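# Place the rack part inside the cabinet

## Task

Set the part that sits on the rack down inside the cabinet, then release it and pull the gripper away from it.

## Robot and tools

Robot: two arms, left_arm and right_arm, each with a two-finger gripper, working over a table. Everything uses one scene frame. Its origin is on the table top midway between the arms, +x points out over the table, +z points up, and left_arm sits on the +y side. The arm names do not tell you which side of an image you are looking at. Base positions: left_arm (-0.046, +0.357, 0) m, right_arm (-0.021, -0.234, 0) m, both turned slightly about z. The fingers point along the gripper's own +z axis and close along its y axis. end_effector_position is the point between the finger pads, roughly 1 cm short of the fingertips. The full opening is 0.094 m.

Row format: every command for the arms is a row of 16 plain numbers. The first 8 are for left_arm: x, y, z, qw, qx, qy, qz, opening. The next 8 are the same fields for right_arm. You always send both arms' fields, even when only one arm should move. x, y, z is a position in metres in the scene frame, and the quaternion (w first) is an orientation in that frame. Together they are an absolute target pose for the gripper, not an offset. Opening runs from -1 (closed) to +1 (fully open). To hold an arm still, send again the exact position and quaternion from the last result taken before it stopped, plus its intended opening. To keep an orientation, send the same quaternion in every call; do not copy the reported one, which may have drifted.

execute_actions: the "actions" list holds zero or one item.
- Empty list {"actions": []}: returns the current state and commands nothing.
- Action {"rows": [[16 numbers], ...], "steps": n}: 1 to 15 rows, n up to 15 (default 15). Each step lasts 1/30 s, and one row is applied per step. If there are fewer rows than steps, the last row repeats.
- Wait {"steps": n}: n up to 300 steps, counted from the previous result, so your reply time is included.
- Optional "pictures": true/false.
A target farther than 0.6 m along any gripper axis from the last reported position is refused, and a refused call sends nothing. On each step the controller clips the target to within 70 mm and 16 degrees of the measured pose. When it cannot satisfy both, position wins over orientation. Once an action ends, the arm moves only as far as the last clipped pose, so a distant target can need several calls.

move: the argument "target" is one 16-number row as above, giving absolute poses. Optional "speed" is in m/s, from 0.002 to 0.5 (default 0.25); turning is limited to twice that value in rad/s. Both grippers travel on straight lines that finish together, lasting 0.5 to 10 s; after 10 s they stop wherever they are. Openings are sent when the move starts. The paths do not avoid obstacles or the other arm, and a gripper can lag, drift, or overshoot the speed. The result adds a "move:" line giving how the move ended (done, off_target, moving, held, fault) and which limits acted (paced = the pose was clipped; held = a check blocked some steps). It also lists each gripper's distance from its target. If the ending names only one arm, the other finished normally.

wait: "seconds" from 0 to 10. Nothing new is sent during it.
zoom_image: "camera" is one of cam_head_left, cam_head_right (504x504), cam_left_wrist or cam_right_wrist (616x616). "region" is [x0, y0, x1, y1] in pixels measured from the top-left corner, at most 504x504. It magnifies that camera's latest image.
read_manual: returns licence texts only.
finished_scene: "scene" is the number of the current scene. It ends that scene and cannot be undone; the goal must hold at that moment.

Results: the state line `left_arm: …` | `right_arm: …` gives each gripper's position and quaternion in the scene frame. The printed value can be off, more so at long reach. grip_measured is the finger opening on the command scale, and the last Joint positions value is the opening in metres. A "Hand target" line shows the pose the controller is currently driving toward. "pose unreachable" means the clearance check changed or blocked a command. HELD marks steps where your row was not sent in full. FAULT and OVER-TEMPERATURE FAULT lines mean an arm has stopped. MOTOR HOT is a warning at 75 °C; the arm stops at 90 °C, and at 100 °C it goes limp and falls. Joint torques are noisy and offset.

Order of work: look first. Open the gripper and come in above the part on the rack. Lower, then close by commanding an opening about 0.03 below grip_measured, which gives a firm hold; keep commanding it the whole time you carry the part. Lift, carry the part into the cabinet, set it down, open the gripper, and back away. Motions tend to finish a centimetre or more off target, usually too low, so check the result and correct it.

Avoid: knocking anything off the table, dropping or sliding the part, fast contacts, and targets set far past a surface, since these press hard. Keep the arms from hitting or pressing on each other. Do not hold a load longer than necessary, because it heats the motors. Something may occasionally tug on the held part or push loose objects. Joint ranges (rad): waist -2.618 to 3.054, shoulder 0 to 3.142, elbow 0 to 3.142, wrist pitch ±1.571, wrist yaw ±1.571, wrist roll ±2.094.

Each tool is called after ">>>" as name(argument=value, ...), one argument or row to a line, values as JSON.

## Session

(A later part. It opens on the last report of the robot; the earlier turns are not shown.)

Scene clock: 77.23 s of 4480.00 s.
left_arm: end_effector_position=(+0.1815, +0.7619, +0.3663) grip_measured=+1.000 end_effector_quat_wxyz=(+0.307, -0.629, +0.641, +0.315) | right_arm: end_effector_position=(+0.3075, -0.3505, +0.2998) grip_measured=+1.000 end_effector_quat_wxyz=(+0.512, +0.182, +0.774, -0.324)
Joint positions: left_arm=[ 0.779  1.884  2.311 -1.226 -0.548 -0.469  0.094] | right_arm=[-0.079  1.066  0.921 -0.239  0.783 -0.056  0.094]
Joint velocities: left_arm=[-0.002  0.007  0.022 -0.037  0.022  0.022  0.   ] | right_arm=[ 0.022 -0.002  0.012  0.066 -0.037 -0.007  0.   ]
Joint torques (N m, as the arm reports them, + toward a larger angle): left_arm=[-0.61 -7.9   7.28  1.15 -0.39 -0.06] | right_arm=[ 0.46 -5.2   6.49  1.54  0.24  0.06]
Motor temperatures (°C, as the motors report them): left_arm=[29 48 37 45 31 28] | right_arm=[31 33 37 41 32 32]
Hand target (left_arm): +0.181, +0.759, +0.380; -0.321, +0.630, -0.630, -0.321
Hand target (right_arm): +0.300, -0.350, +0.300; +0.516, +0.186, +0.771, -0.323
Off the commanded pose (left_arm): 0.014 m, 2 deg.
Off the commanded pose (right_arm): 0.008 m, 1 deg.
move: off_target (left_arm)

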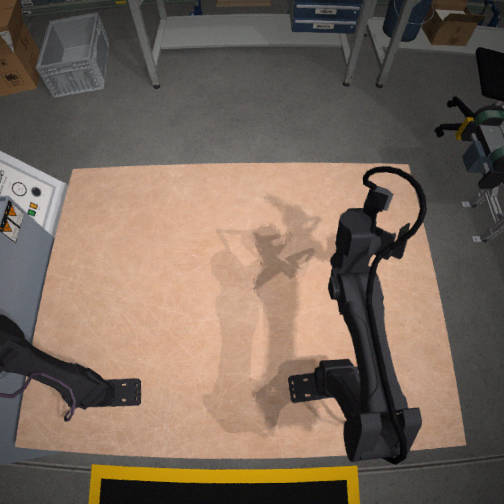

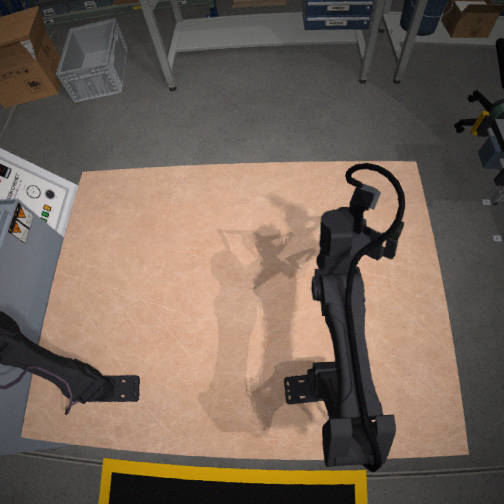

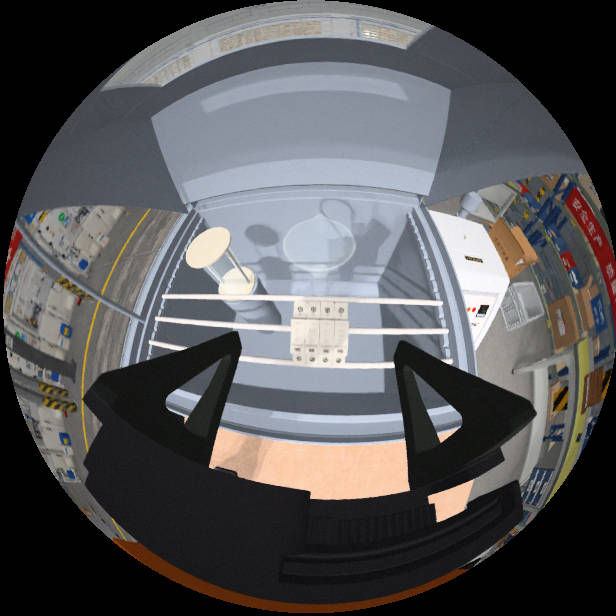

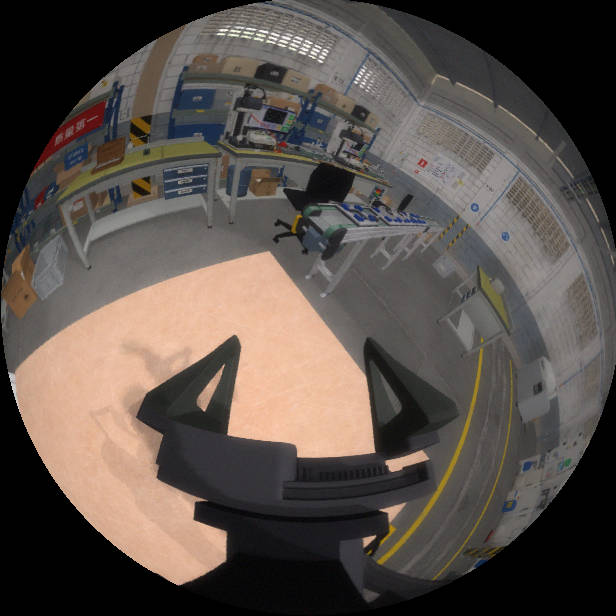

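The part is sitting across the bars.

>>> move(
  target=[0.25,0.40,0.38,0.45,-0.3,0.82,0.15,1,0.3,-0.35,0.3,0.516,0.186,0.771,-0.323,1],
)

>>> finished_scene(
  scene=2,
)

Scene clock: 80.27 s of 4480.00 s.
left_arm: end_effector_position=(+0.2561, +0.3960, +0.3729) grip_measured=+1.000 end_effector_quat_wxyz=(+0.441, -0.297, +0.834, +0.147) | right_arm: end_effector_position=(+0.3075, -0.3505, +0.2998) grip_measured=+1.000 end_effector_quat_wxyz=(+0.512, +0.182, +0.774, -0.324)
Joint positions: left_arm=[-0.352  1.297  1.716 -1.281 -0.728 -0.68   0.094] | right_arm=[-0.079  1.066  0.921 -0.239  0.783 -0.056  0.094]
Joint velocities: left_arm=[ 0.002  0.007  0.002 -0.051 -0.022 -0.125  0.   ] | right_arm=[-0.007  0.002 -0.022  0.037  0.007 -0.11   0.   ]
Joint torques (N m, as the arm reports them, + toward a larger angle): left_arm=[-0.65 -2.49  6.82  1.   -0.51 -0.07] | right_arm=[ 0.47 -5.2   6.48  1.52  0.24  0.06]
Motor temperatures (°C, as the motors report them): left_arm=[29 47 37 45 31 28] | right_arm=[31 33 37 41 32 32]
Hand target (left_arm): +0.255, +0.397, +0.381; +0.451, -0.303, +0.826, +0.149
Hand target (right_arm): +0.300, -0.350, +0.300; +0.516, +0.186, +0.771, -0.323
Off the commanded pose (left_arm): 0.010 m, 2 deg.
Off the commanded pose (right_arm): 0.008 m, 1 deg.
move: done

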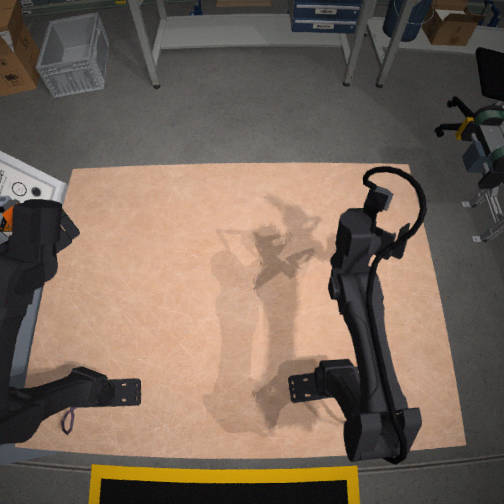

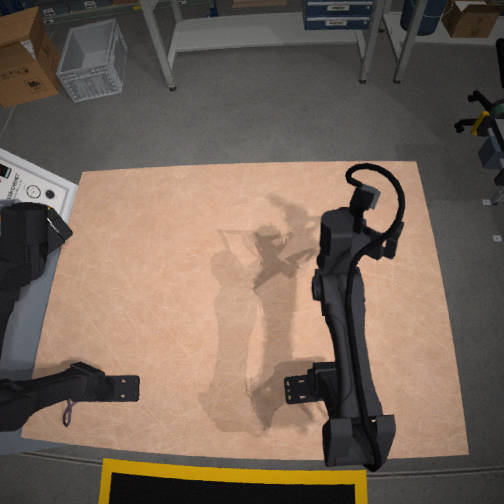

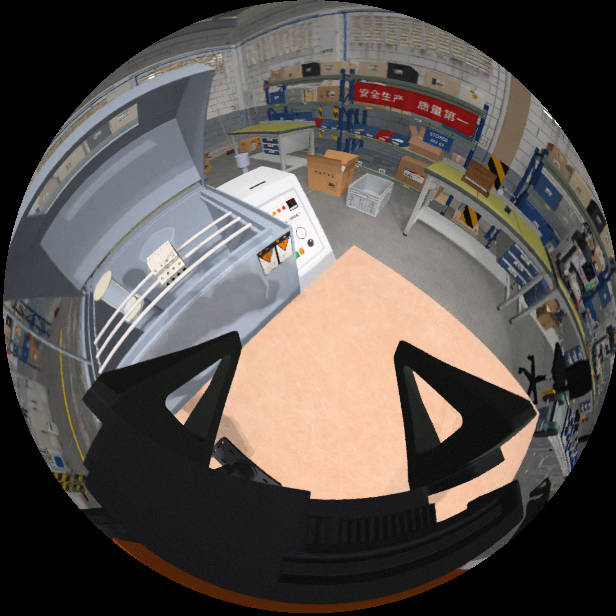

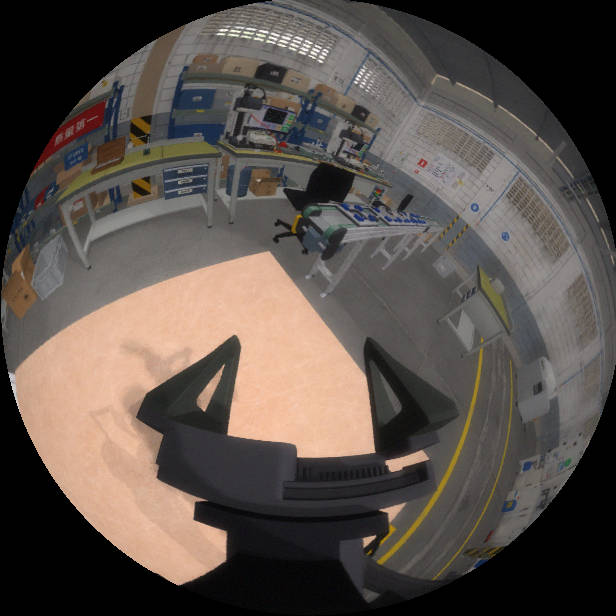

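The scene is finished: the task was done.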